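## Task

Get exactly one small part (block, cylinder or plug) into every tray pocket of the turntable, dropping parts through the lid chutes from just above their rims. Pressing the green button makes the turntable rotate one quarter turn counter-clockwise as seen from above, and a pocket passes beneath each chute 3.7 s after the press; pockets sit under chutes only briefly. A press registers only when the turntable is stationary (the lid's edge strips light white while it rotates) and only if the button is held down briefly; release it before pressing again. Only 7 quarter turns are available. The turntable must be stationary at the end. Arm mounts (metres; heading in degrees counter-clockwise from +x): arm1 at x=+0.50 y=-0.03 z=+0.78 heading -134; arm2 at x=-0.43 y=+0.65 z=+0.79 heading -47; arm3 at x=-1.02 y=+0.02 z=+0.76 heading +46; arm4 at x=-0.07 y=-0.65 z=+0.78 heading +133. Finish with every gripper open and the arms moved away; anything held in place only by a robot at the end is not counted.

## Robot and tools

Robots: four identical i2rt Big YAM arms named arm1, arm2, arm3, arm4. Each has six revolute joints, a two-finger gripper and a wrist camera. The hand reaches roughly 1.0 m from the joint-1 axis. The joints move at different speeds, so the hand can sweep a wide, curved path between postures. Fixed room cameras are cam_corner and cam_top. The wrist cameras are arm1_cam_wrist through arm4_cam_wrist.

Frame: one shared scene frame, origin on the floor, +z up. The mount positions and headings in the tasks are in this frame. The hand point lies midway between the fingertips. The hand's z axis runs along the fingers, and the fingers close along its y axis.

execute_actions(actions, cameras): actions is a list holding one action, or empty to just read state and images. An action is an object keyed by arm name. Each arm gets a "joints" object of absolute joint targets; these are not offsets.
- joint1_rad: -2.879 to 2.879. Base yaw, positive counter-clockwise from above. 0 points along the mount heading.
- joint2_rad: 0 to 3.141. Shoulder; 0 is the upper arm roughly level pointing back, and increasing lifts it up and forward.
- joint3_rad: 0 to 3.019. Elbow; 0 is folded, increasing opens it.
- joint4_rad: -1.692 to 1.57. Wrist pitch; positive tips the fingers up.
- joint5_rad: -1.57 to 1.57. Sideways wrist swing; positive is toward the arm's right.
- joint6_rad: -2.094 to 2.094. Hand roll; positive is clockwise seen from behind the hand.
- gripper_m: 0 to 0.093. Fingertip gap in metres.

Angles are in radians. Done tolerances are ±0.045, 0.14, 0.09, 0.055, 0.03, 0.035 rad for joints 1 to 6 and ±0.003 m for the gripper. All arms in an action start together and can finish at different times. One action lasts at most 15 s. A joint or arm you omit may still be driving toward its previous target. An unknown key or out-of-range value rejects the whole call, and nothing moves. cameras is a list of names or "all". Omitted or null gives all cameras, and [] gives none. The "pictures" line lists the image order.

wait(seconds): 0 to 10 s, no new commands. It returns state and images like an empty action.

zoom_image(camera, region): region is [x0, y0, x1, y1] in pixels of that camera's latest full image, with (0,0) at top-left and at most 504x504. It gives a closer look.

finished_scene(scene): pass 1 or 2. It ends that scene irreversibly and reports success, then gives the next task. Replying without any tool call ends every remaining scene.

Reading results: joint_status tells how each commanded motion ended.
- "off_target": the joint stopped short and may still be pushing.
- "contact_stop" and "time_out": the joint holds where it stopped. After a time_out the joint may keep a clamped target (at most 0.375, 0.375, 0.113, 0.225, 0.075, 0.3 rad from its position for joints 1 to 6) and keep pushing, and it moves on if the path clears. To relieve this, command its reported position.
- "joint command not followed" with a "cause:" line: the self/inter-arm collision check withheld the targets, and those joints show "not_followed". The gripper part of the action still runs. Withheld targets may be retried on later actions.
- on_its_own: motion this call did not command. "held at" there is a target, not the actual position.
A target very close to the current position may not move the joint. A loaded joint that is holding may sag.

Hazards:
- The arms don't stop on contact and can push hard.
- A hard press between two robots fails the task immediately. Nothing in the state reports robot-robot contact.
- The collision check can act too late and ignores fingers, gripper housings and wrist cameras.
- Objects touching robots are fine.
- Knocking anything out of the work area fails the task.
Release parts deliberately from just above a chute rim.
- Loose objects may be nudged occasionally.
- Sustained loads heat motors. A MOTOR HOT line appears at 85 °C. At 100 °C an OVER-TEMPERATURE FAULT makes that arm go limp and fall until it cools. Its unfinished keys then read "limit_stop_at_motor_heat", which means resend them.
- If a call reports a stop, any further execute_actions, wait or finished_scene calls in the same reply are skipped.
Keep replies lean around timed events.

Turntable timing: press the green button only when the lid strips are not white. Hold it briefly, then lift. A pocket passes beneath each chute 3.7 s after the press in scene 1 and 4.0 s after in scene 2, so have parts poised just above chute rims and release on time. Only 7 presses work in total. Each pocket needs exactly one part. The turntable must be stationary at the end, with grippers open and arms withdrawn.



Each tool is called after "Request:" as name([rows], argument=value, ...), one row to a line, values as JSON.

## Session

Request:
execute_actions(actions=[])

Scene clock: 0.00 s.
Motor temperatures (°C, as the motors report them): arm1=[25 27 25 24 25 24] | arm2=[24 27 26 26 24 25] | arm3=[24 26 26 24 27 26] | arm4=[24 25 26 24 27 24]
arm1.joint_positions: joint1_rad=+0.696 joint2_rad=+0.431 joint3_rad=+1.464 joint4_rad=-1.546 joint5_rad=+0.015 joint6_rad=-0.010 gripper_m=+0.095
arm1.joint_status: not commanded
arm1.hand: x=+0.4920 y=-0.1415 z=+1.3424 quat_wxyz=(-0.337, -0.629, -0.592, +0.376) (m; scene frame)
arm2.joint_positions: joint1_rad=+0.316 joint2_rad=+0.442 joint3_rad=+1.469 joint4_rad=-1.552 joint5_rad=-0.009 joint6_rad=-0.002 gripper_m=+0.094
arm2.joint_status: not commanded
arm2.hand: x=-0.3309 y=+0.6016 z=+1.3533 quat_wxyz=(-0.489, -0.210, -0.837, +0.127) (m; scene frame)
arm3.joint_positions: joint1_rad=+0.037 joint2_rad=+0.420 joint3_rad=+1.470 joint4_rad=-1.519 joint5_rad=-0.015 joint6_rad=+0.004 gripper_m=+0.095
arm3.joint_status: not commanded
arm3.hand: x=-0.9380 y=+0.1127 z=+1.3277 quat_wxyz=(-0.469, +0.348, -0.782, -0.218) (m; scene frame)
arm4.joint_positions: joint1_rad=-0.208 joint2_rad=+0.424 joint3_rad=+1.464 joint4_rad=-1.540 joint5_rad=-0.001 joint6_rad=-0.004 gripper_m=+0.095
arm4.joint_status: not commanded
arm4.hand: x=-0.1361 y=-0.5590 z=+1.3365 quat_wxyz=(-0.256, +0.752, -0.416, -0.443) (m; scene frame)
pictures: arm1_cam_wrist, arm2_cam_wrist, arm3_cam_wrist, arm4_cam_wrist, cam_corner, cam_top
Images, in order (width x height): arm1_cam_wrist 616x616, arm2_cam_wrist 616x616, arm3_cam_wrist 616x616, arm4_cam_wrist 616x616, cam_corner 672x504, cam_top 672x504.

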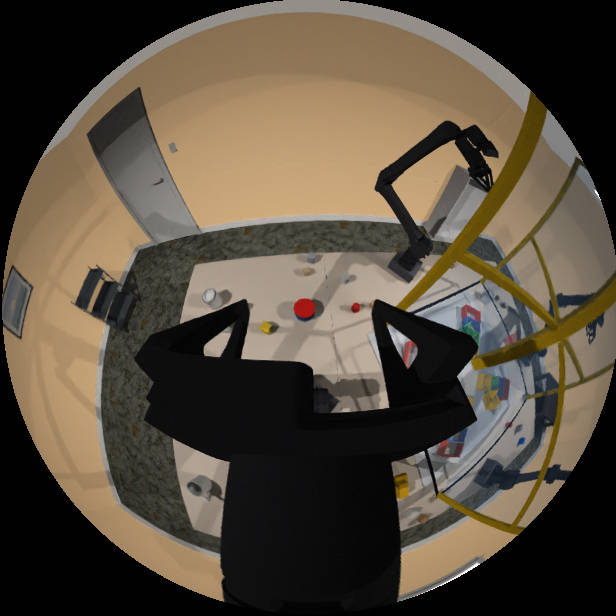

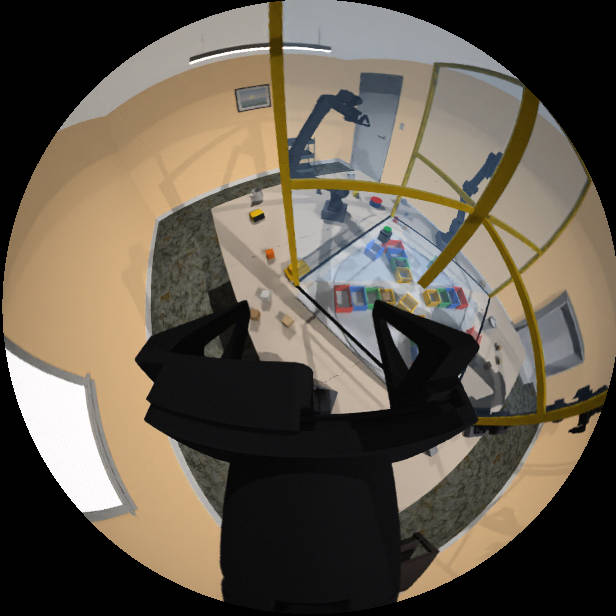

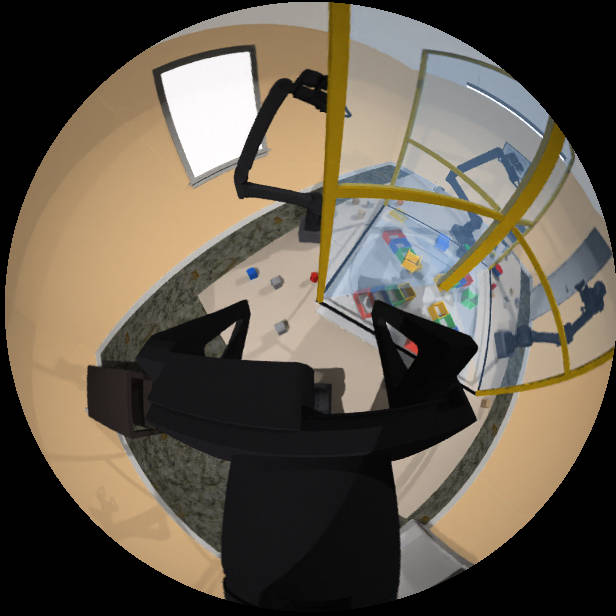

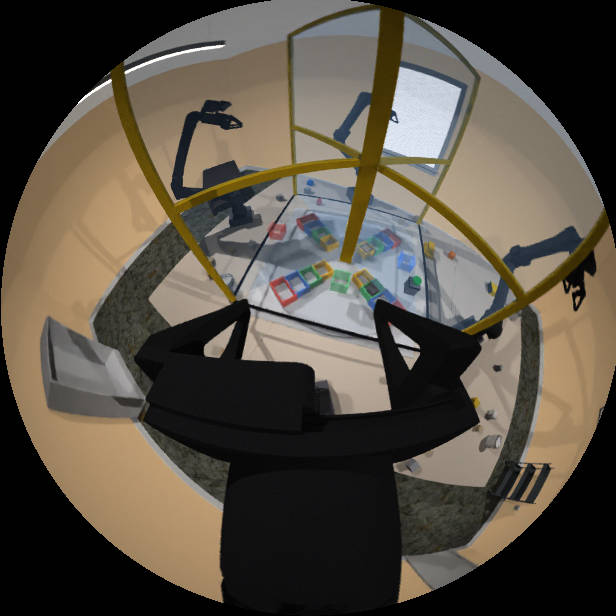

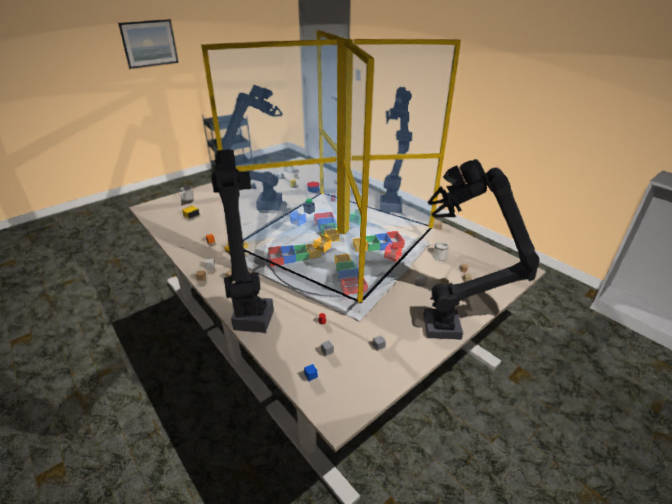

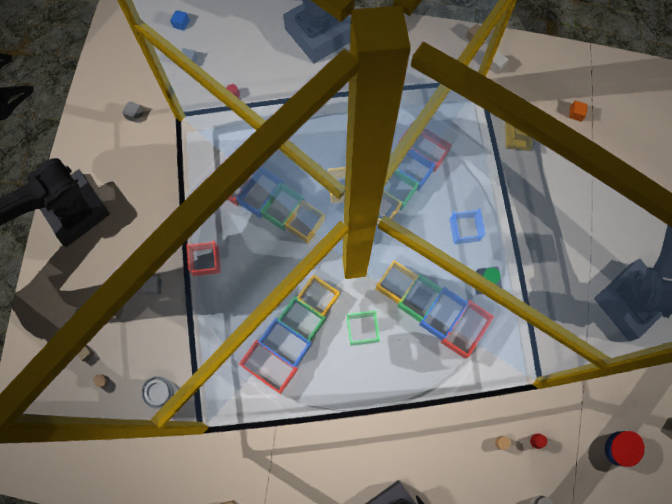

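Request:
execute_actions([
  {"arm1":{"joints":{"joint2_rad":1.0,"joint3_rad":1.0,"joint4_rad":-1.57}},"arm2":{"joints":{"joint1_rad":0.6,"joint2_rad":1.4,"joint3_rad":1.4,"joint4_rad":-1.57}},"arm3":{"joints":{"joint1_rad":0.5,"joint2_rad":1.4,"joint3_rad":1.1,"joint4_rad":-1.27}},"arm4":{"joints":{"joint1_rad":0.9,"joint2_rad":1.0,"joint3_rad":1.0,"joint4_rad":-1.0}}},
])

Scene clock: 15.03 s.
Motor temperatures (°C, as the motors report them): arm1=[25 27 27 25 25 24] | arm2=[24 28 27 26 24 25] | arm3=[24 26 28 24 27 26] | arm4=[24 26 27 24 27 24]
arm1.joint_positions: joint1_rad=+0.696 joint2_rad=+1.001 joint3_rad=+0.980 joint4_rad=-1.561 joint5_rad=+0.015 joint6_rad=-0.010 gripper_m=+0.095
arm1.joint_status: all done
arm1.hand: x=+0.4815 y=-0.2792 z=+1.0173 quat_wxyz=(+0.011, -0.726, -0.687, +0.003) (m; scene frame)
arm2.joint_positions: joint1_rad=+0.589 joint2_rad=+1.404 joint3_rad=+1.400 joint4_rad=-1.555 joint5_rad=-0.009 joint6_rad=-0.002 gripper_m=+0.094
arm2.joint_status: all done
arm2.hand: x=-0.0335 y=+0.5609 z=+1.0663 quat_wxyz=(-0.010, -0.114, -0.993, +0.003) (m; scene frame)
arm3.joint_positions: joint1_rad=+0.502 joint2_rad=+1.389 joint3_rad=+1.096 joint4_rad=-1.277 joint5_rad=-0.014 joint6_rad=+0.004 gripper_m=+0.095
arm3.joint_status: all done
arm3.hand: x=-0.9161 y=+0.3969 z=+0.9173 quat_wxyz=(+0.011, +0.603, -0.798, -0.007) (m; scene frame)
arm4.joint_positions: joint1_rad=+0.893 joint2_rad=+1.003 joint3_rad=+0.965 joint4_rad=-1.020 joint5_rad=-0.001 joint6_rad=-0.004 gripper_m=+0.095
arm4.joint_status: all done
arm4.hand: x=-0.4507 y=-0.6820 z=+1.0301 quat_wxyz=(+0.005, +0.968, +0.041, -0.249) (m; scene frame)
pictures: arm1_cam_wrist, arm2_cam_wrist, arm3_cam_wrist, arm4_cam_wrist, cam_corner, cam_top
Images, in order (width x height): arm1_cam_wrist 616x616, arm2_cam_wrist 616x616, arm3_cam_wrist 616x616, arm4_cam_wrist 616x616, cam_corner 672x504, cam_top 672x504.

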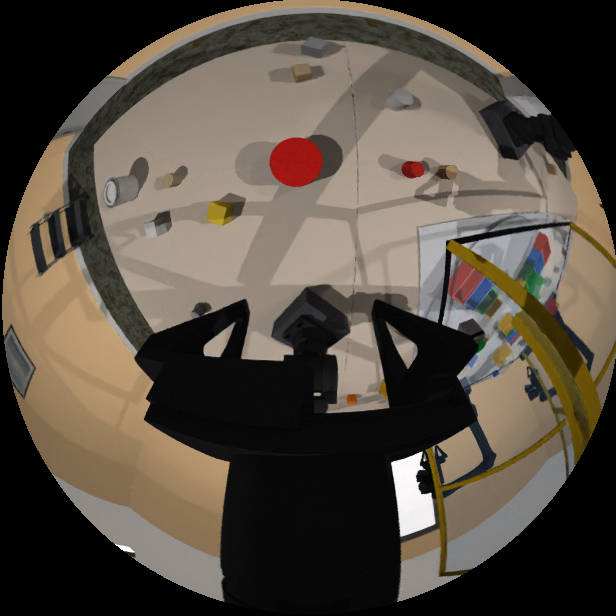

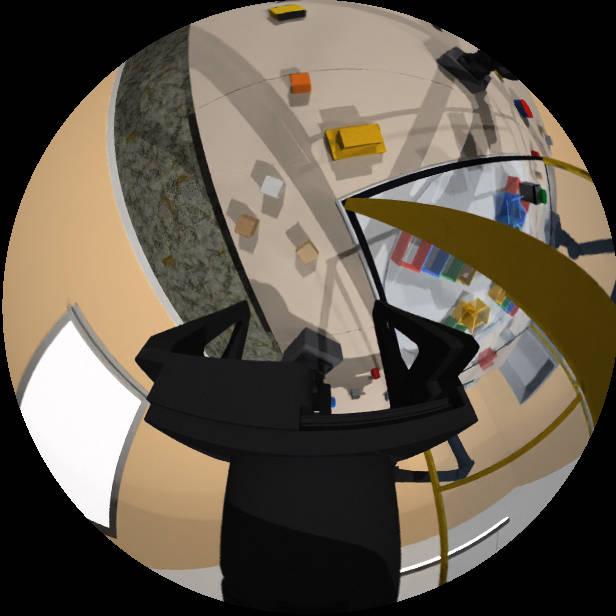

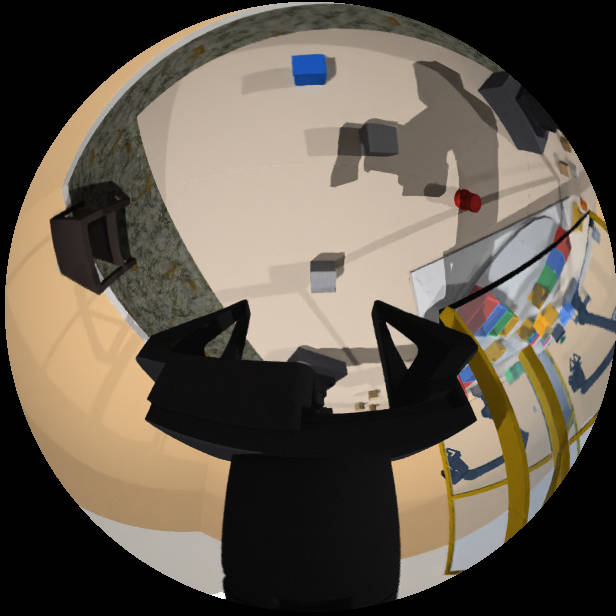

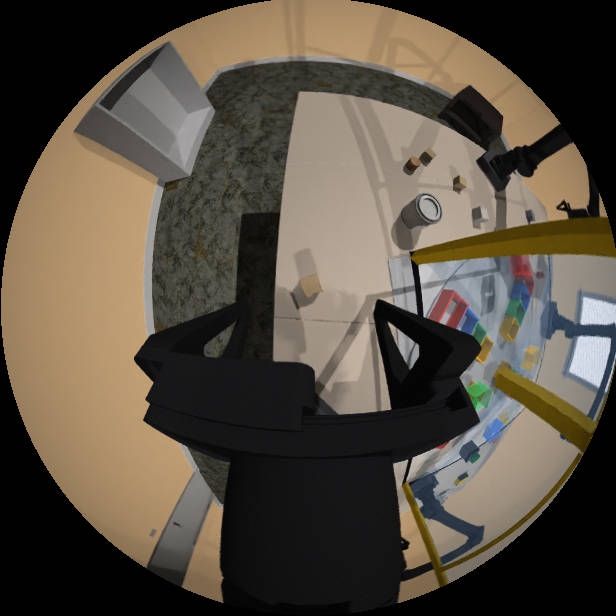

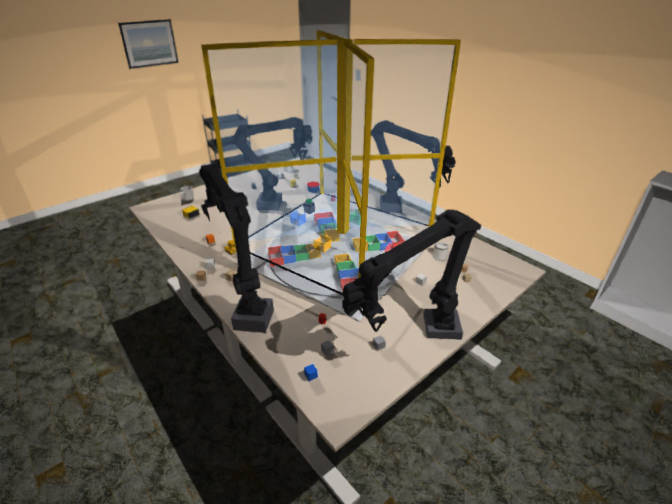

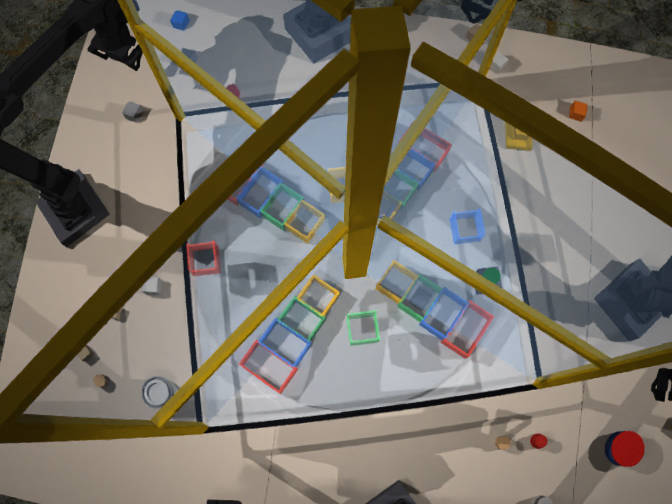

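Request:
execute_actions([
  {"arm1":{"joints":{"joint1_rad":1.214,"joint2_rad":1.37,"joint3_rad":0.81,"joint4_rad":-1.0}},"arm2":{"joints":{"joint2_rad":1.37,"joint3_rad":0.81,"joint4_rad":-1.0}},"arm3":{"joints":{"joint1_rad":0.44,"joint2_rad":1.344,"joint3_rad":0.85,"joint4_rad":-1.06}},"arm4":{"joints":{"joint2_rad":1.54,"joint3_rad":0.97,"joint4_rad":-1.0}}},
])

Scene clock: 68.90 s.
Motor temperatures (°C, as the motors report them): arm1=[25 27 30 24 25 24] | arm2=[24 28 29 26 24 25] | arm3=[24 26 29 24 27 26] | arm4=[24 26 33 24 27 24]
arm1.joint_positions: joint1_rad=+1.209 joint2_rad=+1.381 joint3_rad=+0.805 joint4_rad=-1.012 joint5_rad=+0.015 joint6_rad=-0.010 gripper_m=+0.095
arm1.joint_status: all done
arm1.hand: x=+0.6421 y=-0.3277 z=+0.8457 quat_wxyz=(+0.013, -0.528, -0.849, +0.003) (m; scene frame)
arm2.joint_positions: joint1_rad=+0.589 joint2_rad=+1.364 joint3_rad=+0.817 joint4_rad=-1.016 joint5_rad=-0.009 joint6_rad=-0.002 gripper_m=+0.094
arm2.joint_status: all done
arm2.hand: x=-0.1022 y=+0.5746 z=+0.8685 quat_wxyz=(-0.009, -0.114, -0.993, +0.003) (m; scene frame)
arm3.joint_positions: joint1_rad=+0.437 joint2_rad=+1.357 joint3_rad=+0.851 joint4_rad=-1.071 joint5_rad=-0.014 joint6_rad=+0.004 gripper_m=+0.095
arm3.joint_status: all done
arm3.hand: x=-0.9082 y=+0.3460 z=+0.8427 quat_wxyz=(+0.014, +0.577, -0.817, -0.005) (m; scene frame)
arm4.joint_positions: joint1_rad=+0.893 joint2_rad=+1.556 joint3_rad=+0.959 joint4_rad=-1.014 joint5_rad=-0.001 joint6_rad=-0.004 gripper_m=+0.095
arm4.joint_status: all done
arm4.hand: x=-0.4610 y=-0.6806 z=+0.8219 quat_wxyz=(-0.006, +0.999, +0.041, +0.025) (m; scene frame)
pictures: arm1_cam_wrist, arm2_cam_wrist, arm3_cam_wrist, arm4_cam_wrist, cam_corner, cam_top
Images, in order (width x height): arm1_cam_wrist 616x616, arm2_cam_wrist 616x616, arm3_cam_wrist 616x616, arm4_cam_wrist 616x616, cam_corner 672x504, cam_top 672x504.

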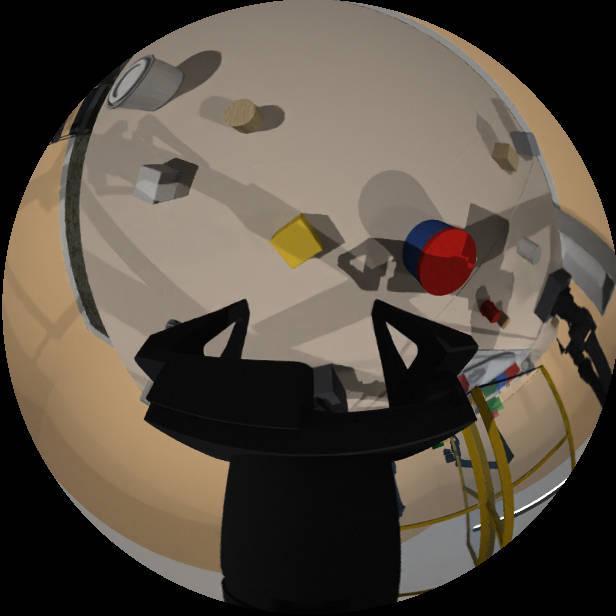

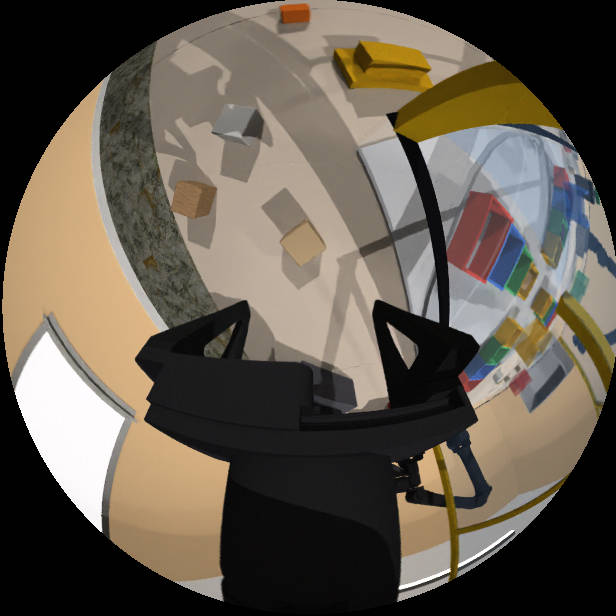

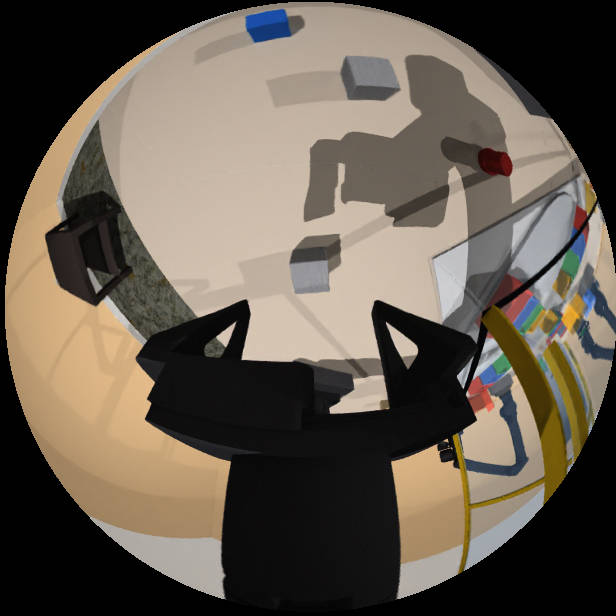

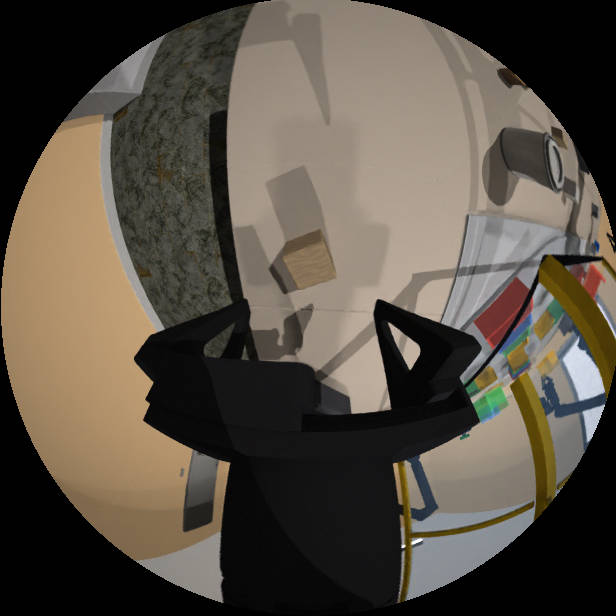

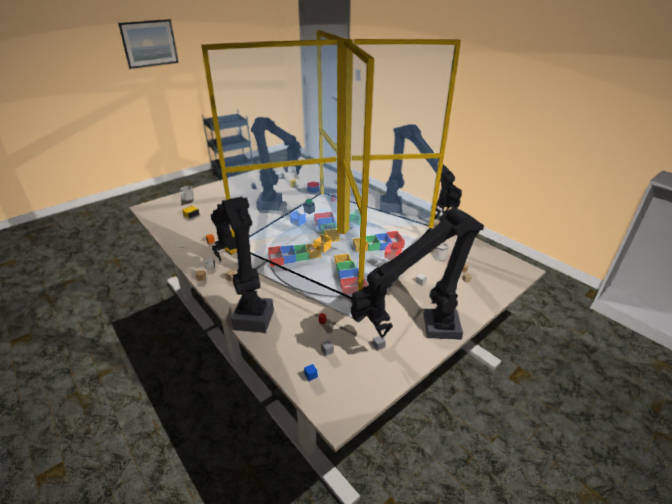

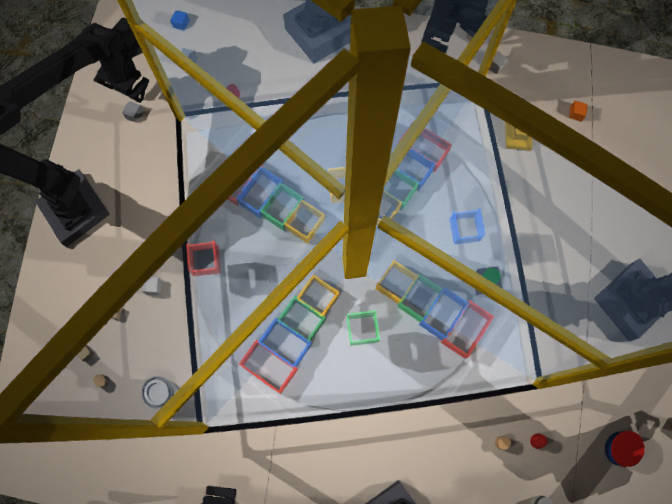

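Request:
execute_actions([
  {"arm1":{"joints":{"joint1_rad":1.25,"joint2_rad":1.62,"joint3_rad":0.75,"joint4_rad":-0.67,"joint6_rad":-0.65}},"arm2":{"joints":{"joint1_rad":0.615,"joint2_rad":1.67,"joint3_rad":0.748,"joint4_rad":-0.64,"joint6_rad":-0.5}},"arm3":{"joints":{"joint2_rad":1.485,"joint3_rad":0.7,"joint4_rad":-0.76}},"arm4":{"joints":{"joint2_rad":1.67,"joint3_rad":0.9,"joint4_rad":-0.75,"joint6_rad":-0.3}}},
], cameras=["arm1_cam_wrist","arm2_cam_wrist","arm3_cam_wrist","arm4_cam_wrist","cam_corner"])

Scene clock: 86.87 s.
Motor temperatures (°C, as the motors report them): arm1=[25 27 29 24 25 24] | arm2=[24 28 29 26 24 25] | arm3=[24 26 29 24 27 26] | arm4=[24 26 31 24 27 24]
arm1.joint_positions: joint1_rad=+1.238 joint2_rad=+1.630 joint3_rad=+0.748 joint4_rad=-0.682 joint5_rad=+0.015 joint6_rad=-0.633 gripper_m=+0.095
arm1.joint_status: all done
arm1.hand: x=+0.6609 y=-0.3439 z=+0.7479 quat_wxyz=(+0.006, -0.228, -0.974, +0.008) (m; scene frame)
arm2.joint_positions: joint1_rad=+0.602 joint2_rad=+1.672 joint3_rad=+0.753 joint4_rad=-0.656 joint5_rad=-0.009 joint6_rad=-0.487 gripper_m=+0.094
arm2.joint_status: all done
arm2.hand: x=-0.0808 y=+0.5728 z=+0.7491 quat_wxyz=(-0.002, +0.134, -0.991, +0.003) (m; scene frame)
arm3.joint_positions: joint1_rad=+0.437 joint2_rad=+1.489 joint3_rad=+0.694 joint4_rad=-0.770 joint5_rad=-0.014 joint6_rad=+0.004 gripper_m=+0.095
arm3.joint_status: all done
arm3.hand: x=-0.9137 y=+0.3331 z=+0.7537 quat_wxyz=(+0.009, +0.577, -0.817, -0.008) (m; scene frame)
arm4.joint_positions: joint1_rad=+0.893 joint2_rad=+1.688 joint3_rad=+0.889 joint4_rad=-0.765 joint5_rad=-0.001 joint6_rad=-0.288 gripper_m=+0.095
arm4.joint_status: all done
arm4.hand: x=-0.4719 y=-0.6807 z=+0.7511 quat_wxyz=(-0.005, +0.983, +0.182, +0.002) (m; scene frame)
pictures: arm1_cam_wrist, arm2_cam_wrist, arm3_cam_wrist, arm4_cam_wrist, cam_corner
Images, in order (width x height): arm1_cam_wrist 616x616, arm2_cam_wrist 616x616, arm3_cam_wrist 616x616, arm4_cam_wrist 616x616, cam_corner 672x504.

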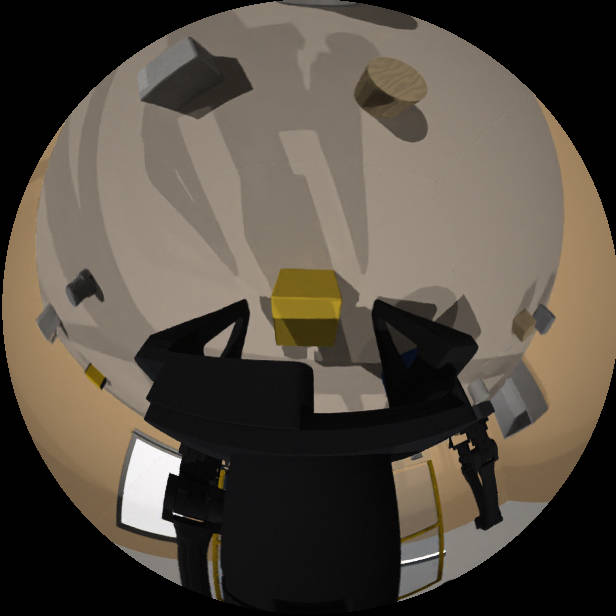

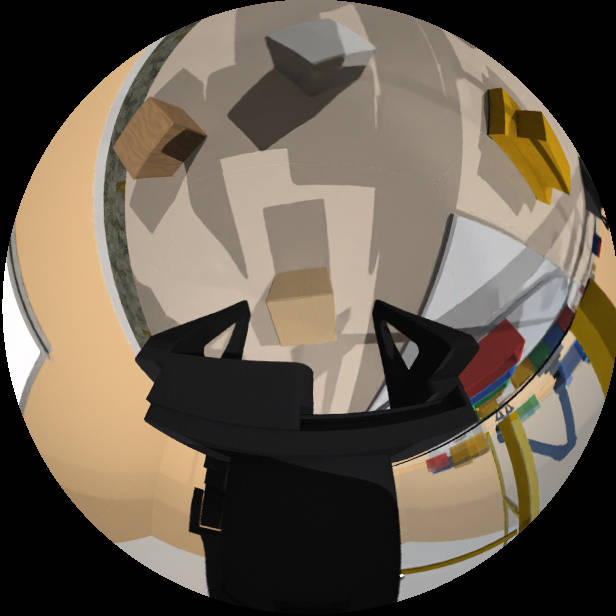

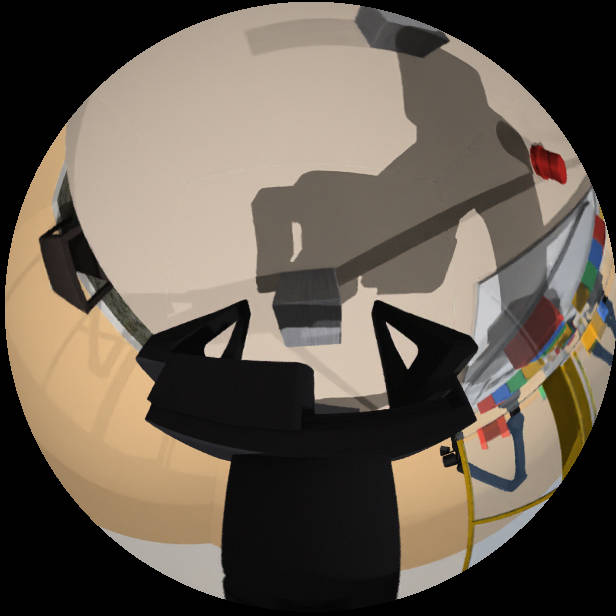

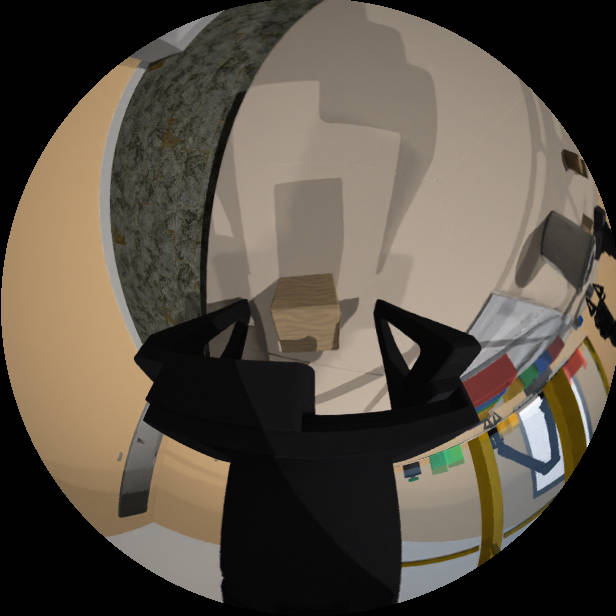

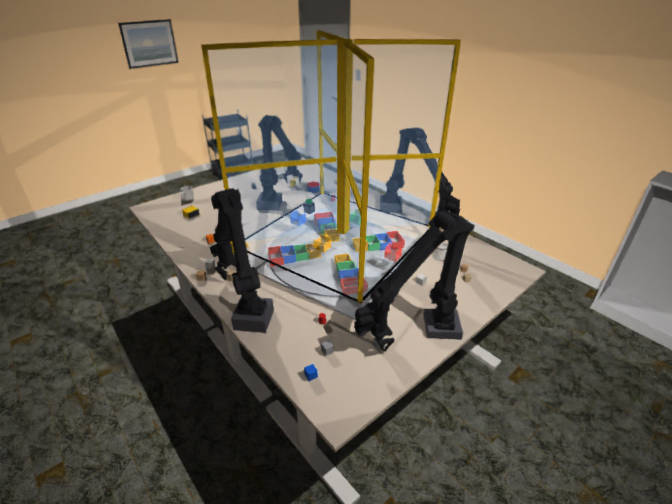

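Request:
execute_actions([
  {"arm1":{"joints":{"gripper_m":0.02}},"arm2":{"joints":{"gripper_m":0.02}},"arm3":{"joints":{"gripper_m":0.02}},"arm4":{"joints":{"gripper_m":0.02}}},
], cameras=[])

Request:
execute_actions([
  {"arm1":{"joints":{"joint2_rad":0.75,"joint3_rad":0.8,"joint4_rad":-1.62,"joint6_rad":0}},"arm2":{"joints":{"joint2_rad":0.75,"joint3_rad":0.8,"joint4_rad":-1.62,"joint6_rad":0}},"arm3":{"joints":{"joint2_rad":0.75,"joint3_rad":0.8,"joint4_rad":-1.62,"joint6_rad":0}},"arm4":{"joints":{"joint2_rad":0.75,"joint3_rad":0.8,"joint4_rad":-1.62,"joint6_rad":0}}},
], cameras=[])

Request:
execute_actions([
  {"arm1":{"joints":{"joint1_rad":-0.95}},"arm2":{"joints":{"joint1_rad":-0.5}},"arm3":{"joints":{"joint1_rad":-1.0}},"arm4":{"joints":{"joint1_rad":-0.42}}},
], cameras=[])

Request:
execute_actions([
  {"arm1":{"joints":{"joint2_rad":1.35,"joint3_rad":1.25,"joint4_rad":-1.45}},"arm2":{"joints":{"joint2_rad":1.35,"joint3_rad":1.25,"joint4_rad":-1.45}},"arm3":{"joints":{"joint2_rad":1.15,"joint3_rad":1.1,"joint4_rad":-1.5}},"arm4":{"joints":{"joint2_rad":1.35,"joint3_rad":1.25,"joint4_rad":-1.43}}},
])

Scene clock: 99.60 s.
Motor temperatures (°C, as the motors report them): arm1=[25 28 28 24 25 24] | arm2=[24 28 28 26 24 25] | arm3=[24 26 29 24 27 26] | arm4=[24 27 31 24 27 24]
arm1.joint_positions: joint1_rad=+1.238 joint2_rad=+1.630 joint3_rad=+0.748 joint4_rad=-0.682 joint5_rad=+0.015 joint6_rad=-0.635 gripper_m=+0.039
arm1.joint_status: gripper_m off_target (ended at +0.039, target +0.020)
arm1.hand: x=+0.6609 y=-0.3439 z=+0.7479 quat_wxyz=(+0.006, -0.227, -0.974, +0.008) (m; scene frame)
arm2.joint_positions: joint1_rad=+0.602 joint2_rad=+1.672 joint3_rad=+0.753 joint4_rad=-0.656 joint5_rad=-0.009 joint6_rad=-0.488 gripper_m=+0.039
arm2.joint_status: gripper_m off_target (ended at +0.039, target +0.020)
arm2.hand: x=-0.0807 y=+0.5728 z=+0.7491 quat_wxyz=(-0.003, +0.134, -0.991, +0.003) (m; scene frame)
arm3.joint_positions: joint1_rad=+0.437 joint2_rad=+1.489 joint3_rad=+0.694 joint4_rad=-0.769 joint5_rad=-0.014 joint6_rad=+0.004 gripper_m=+0.041
arm3.joint_status: gripper_m off_target (ended at +0.041, target +0.020)
arm3.hand: x=-0.9136 y=+0.3334 z=+0.7537 quat_wxyz=(+0.009, +0.577, -0.817, -0.009) (m; scene frame)
arm4.joint_positions: joint1_rad=+0.893 joint2_rad=+1.688 joint3_rad=+0.889 joint4_rad=-0.765 joint5_rad=-0.001 joint6_rad=-0.289 gripper_m=+0.039
arm4.joint_status: gripper_m off_target (ended at +0.039, target +0.020)
arm4.hand: x=-0.4719 y=-0.6807 z=+0.7511 quat_wxyz=(-0.005, +0.983, +0.182, +0.002) (m; scene frame)
pictures: none
No camera images: the call's "cameras" was empty. Leave "cameras" out to get every camera's image.

Scene clock: 101.23 s.
Motor temperatures (°C, as the motors report them): arm1=[25 28 29 24 25 24] | arm2=[24 28 28 26 24 25] | arm3=[24 26 29 24 27 26] | arm4=[24 27 31 24 27 24]
arm1.joint_positions: joint1_rad=+1.238 joint2_rad=+0.747 joint3_rad=+0.765 joint4_rad=-1.609 joint5_rad=+0.015 joint6_rad=-0.017 gripper_m=+0.039
arm1.joint_status: all done
arm1.hand: x=+0.5750 y=-0.1758 z=+0.9834 quat_wxyz=(+0.014, -0.512, -0.859, +0.002) (m; scene frame)
arm2.joint_positions: joint1_rad=+0.602 joint2_rad=+0.748 joint3_rad=+0.760 joint4_rad=-1.605 joint5_rad=-0.009 joint6_rad=-0.013 gripper_m=+0.039
arm2.joint_status: all done
arm2.hand: x=-0.2697 y=+0.6178 z=+0.9930 quat_wxyz=(+0.006, -0.103, -0.995, +0.001) (m; scene frame)
arm3.joint_positions: joint1_rad=+0.437 joint2_rad=+0.756 joint3_rad=+0.759 joint4_rad=-1.610 joint5_rad=-0.014 joint6_rad=+0.004 gripper_m=+0.041
arm3.joint_status: all done
arm3.hand: x=-0.9645 y=+0.1819 z=+0.9556 quat_wxyz=(+0.026, +0.577, -0.816, +0.004) (m; scene frame)
arm4.joint_positions: joint1_rad=+0.893 joint2_rad=+0.747 joint3_rad=+0.785 joint4_rad=-1.608 joint5_rad=-0.001 joint6_rad=-0.012 gripper_m=+0.039
arm4.joint_status: all done
arm4.hand: x=-0.2451 y=-0.6654 z=+0.9809 quat_wxyz=(-0.005, +0.999, +0.045, +0.005) (m; scene frame)
pictures: none
No camera images: the call's "cameras" was empty. Leave "cameras" out to get every camera's image.

Scene clock: 103.33 s.
Motor temperatures (°C, as the motors report them): arm1=[25 28 29 24 25 24] | arm2=[24 28 29 26 24 25] | arm3=[24 26 30 24 27 26] | arm4=[24 27 31 24 27 24]
arm1.joint_positions: joint1_rad=-0.939 joint2_rad=+0.747 joint3_rad=+0.765 joint4_rad=-1.609 joint5_rad=+0.015 joint6_rad=-0.014 gripper_m=+0.039
arm1.joint_status: all done
arm1.hand: x=+0.3357 y=-0.0015 z=+0.9844 quat_wxyz=(+0.007, -0.998, +0.057, -0.008) (m; scene frame)
arm2.joint_positions: joint1_rad=-0.490 joint2_rad=+0.748 joint3_rad=+0.760 joint4_rad=-1.605 joint5_rad=-0.009 joint6_rad=-0.011 gripper_m=+0.039
arm2.joint_status: all done
arm2.hand: x=-0.3888 y=+0.4919 z=+0.9939 quat_wxyz=(-0.001, -0.605, -0.797, -0.006) (m; scene frame)
arm3.joint_positions: joint1_rad=-0.997 joint2_rad=+0.756 joint3_rad=+0.759 joint4_rad=-1.610 joint5_rad=-0.013 joint6_rad=+0.004 gripper_m=+0.041
arm3.joint_status: all done
arm3.hand: x=-0.8546 y=-0.0063 z=+0.9554 quat_wxyz=(+0.024, -0.102, -0.995, -0.004) (m; scene frame)
arm4.joint_positions: joint1_rad=-0.409 joint2_rad=+0.747 joint3_rad=+0.785 joint4_rad=-1.608 joint5_rad=+0.000 joint6_rad=-0.010 gripper_m=+0.039
arm4.joint_status: all done
arm4.hand: x=-0.1317 y=-0.4904 z=+0.9840 quat_wxyz=(-0.007, +0.821, -0.570, +0.000) (m; scene frame)
pictures: none
No camera images: the call's "cameras" was empty. Leave "cameras" out to get every camera's image.

Scene clock: 104.70 s.
Motor temperatures (°C, as the motors report them): arm1=[25 27 29 24 25 24] | arm2=[24 28 29 26 24 25] | arm3=[24 26 30 24 27 26] | arm4=[24 27 31 24 27 24]
arm1.joint_positions: joint1_rad=-0.939 joint2_rad=+1.363 joint3_rad=+1.203 joint4_rad=-1.455 joint5_rad=+0.015 joint6_rad=-0.014 gripper_m=+0.039
arm1.joint_status: all done
arm1.hand: x=+0.1280 y=+0.0255 z=+0.9954 quat_wxyz=(+0.006, -0.998, +0.057, -0.020) (m; scene frame)
arm2.joint_positions: joint1_rad=-0.490 joint2_rad=+1.358 joint3_rad=+1.198 joint4_rad=-1.459 joint5_rad=-0.009 joint6_rad=-0.011 gripper_m=+0.039
arm2.joint_status: all done
arm2.hand: x=-0.3356 y=+0.2925 z=+1.0091 quat_wxyz=(+0.009, -0.605, -0.796, -0.014) (m; scene frame)
arm3.joint_positions: joint1_rad=-0.997 joint2_rad=+1.153 joint3_rad=+1.047 joint4_rad=-1.502 joint5_rad=-0.013 joint6_rad=+0.004 gripper_m=+0.041
arm3.joint_status: all done
arm3.hand: x=-0.7218 y=-0.0330 z=+0.9770 quat_wxyz=(+0.024, -0.102, -0.995, -0.004) (m; scene frame)
arm4.joint_positions: joint1_rad=-0.409 joint2_rad=+1.368 joint3_rad=+1.193 joint4_rad=-1.437 joint5_rad=+0.000 joint6_rad=-0.010 gripper_m=+0.039
arm4.joint_status: all done
arm4.hand: x=-0.2017 y=-0.2964 z=+0.9822 quat_wxyz=(+0.004, +0.821, -0.570, +0.017) (m; scene frame)
pictures: arm1_cam_wrist, arm2_cam_wrist, arm3_cam_wrist, arm4_cam_wrist, cam_corner, cam_top
Images, in order (width x height): arm1_cam_wrist 616x616, arm2_cam_wrist 616x616, arm3_cam_wrist 616x616, arm4_cam_wrist 616x616, cam_corner 672x504, cam_top 672x504.

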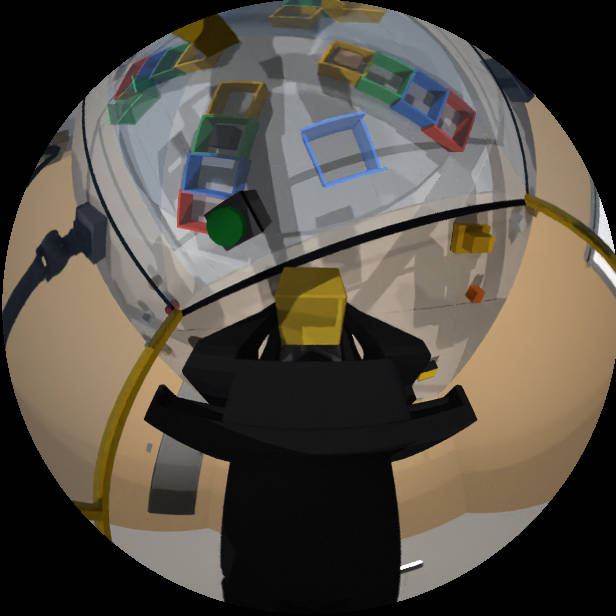

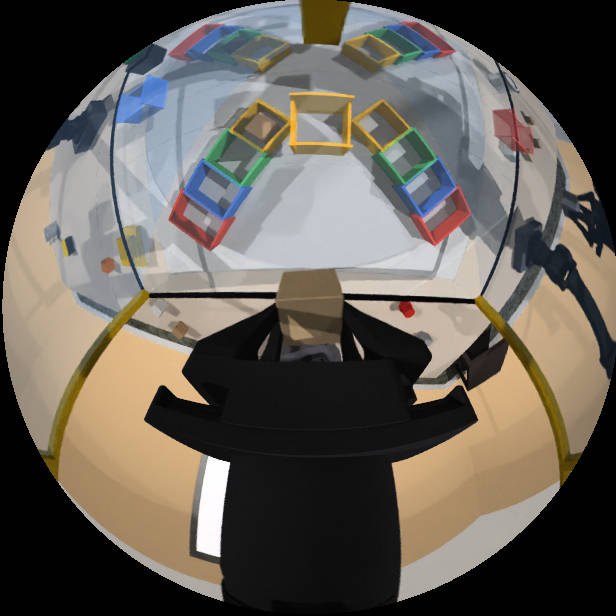

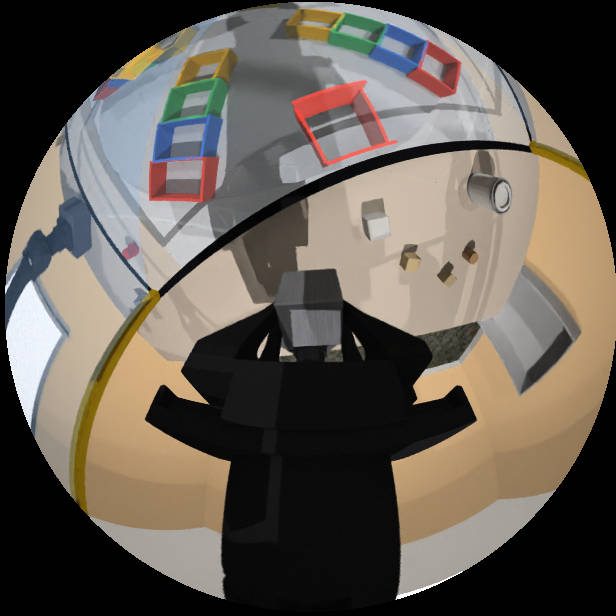

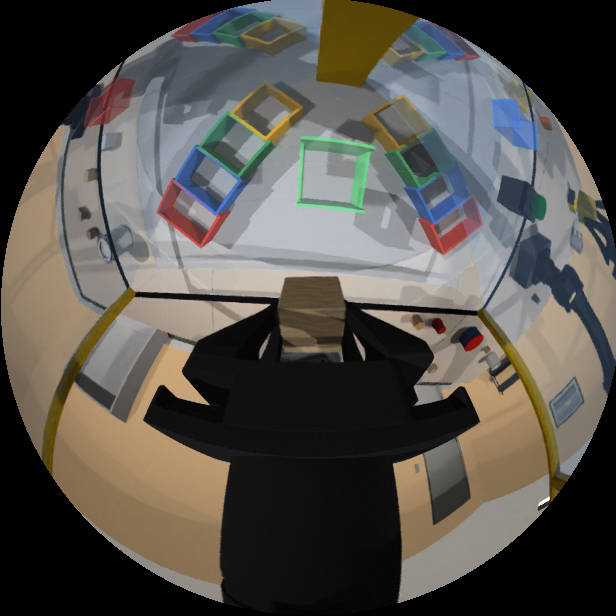

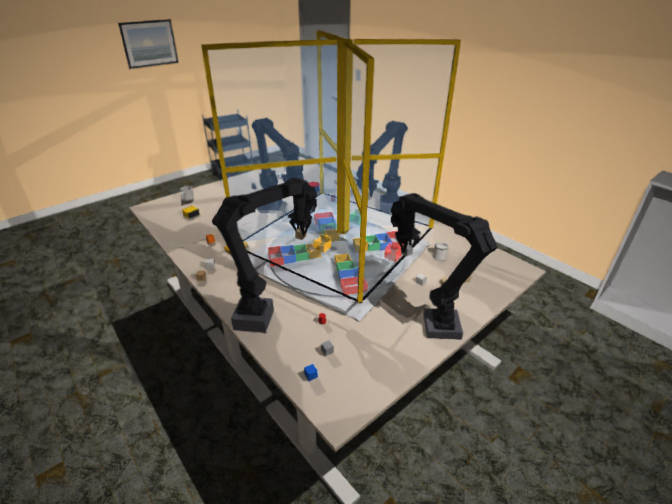

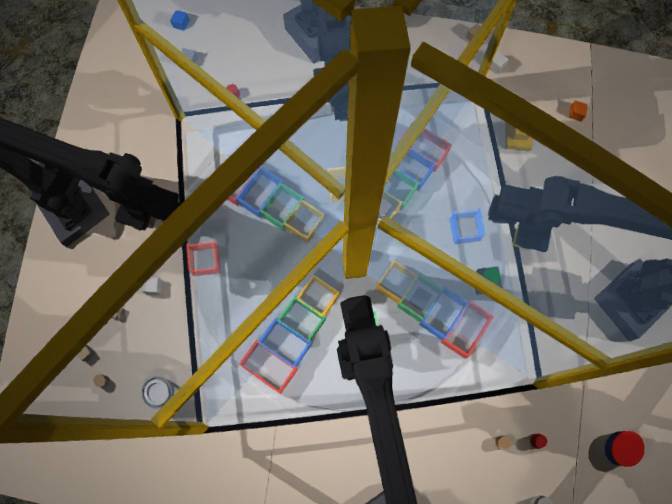

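Request:
zoom_image(camera="arm1_cam_wrist", region=[150,20,500,270])

Request:
zoom_image(camera="arm4_cam_wrist", region=[140,60,500,270])

Request:
zoom_image(camera="arm2_cam_wrist", region=[140,60,500,270])

Region (150, 20, 500, 270) of arm1_cam_wrist's 616x616 image, scaled by 1.440, with more detail than that image has; it fills the top 360 rows of this view, and the rest is white.

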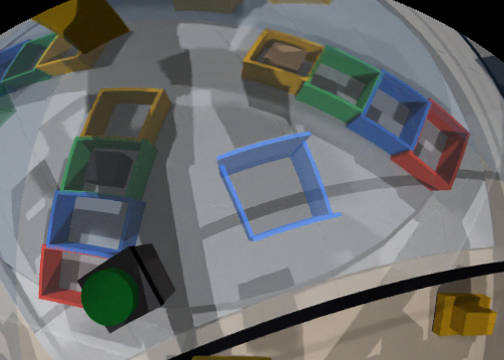

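Region (140, 60, 500, 270) of arm4_cam_wrist's 616x616 image, scaled by 1.400, with more detail than that image has; it fills the top 294 rows of this view, and the rest is white.

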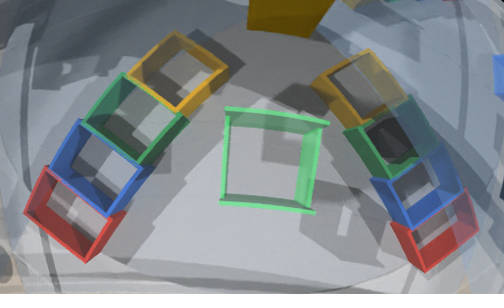

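Region (140, 60, 500, 270) of arm2_cam_wrist's 616x616 image, scaled by 1.400, with more detail than that image has; it fills the top 294 rows of this view, and the rest is white.

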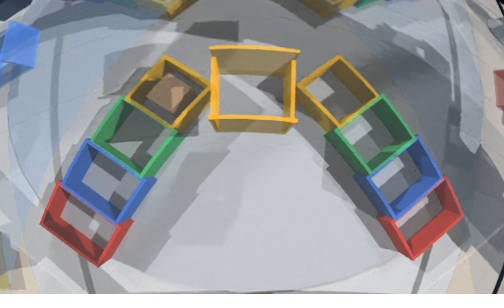

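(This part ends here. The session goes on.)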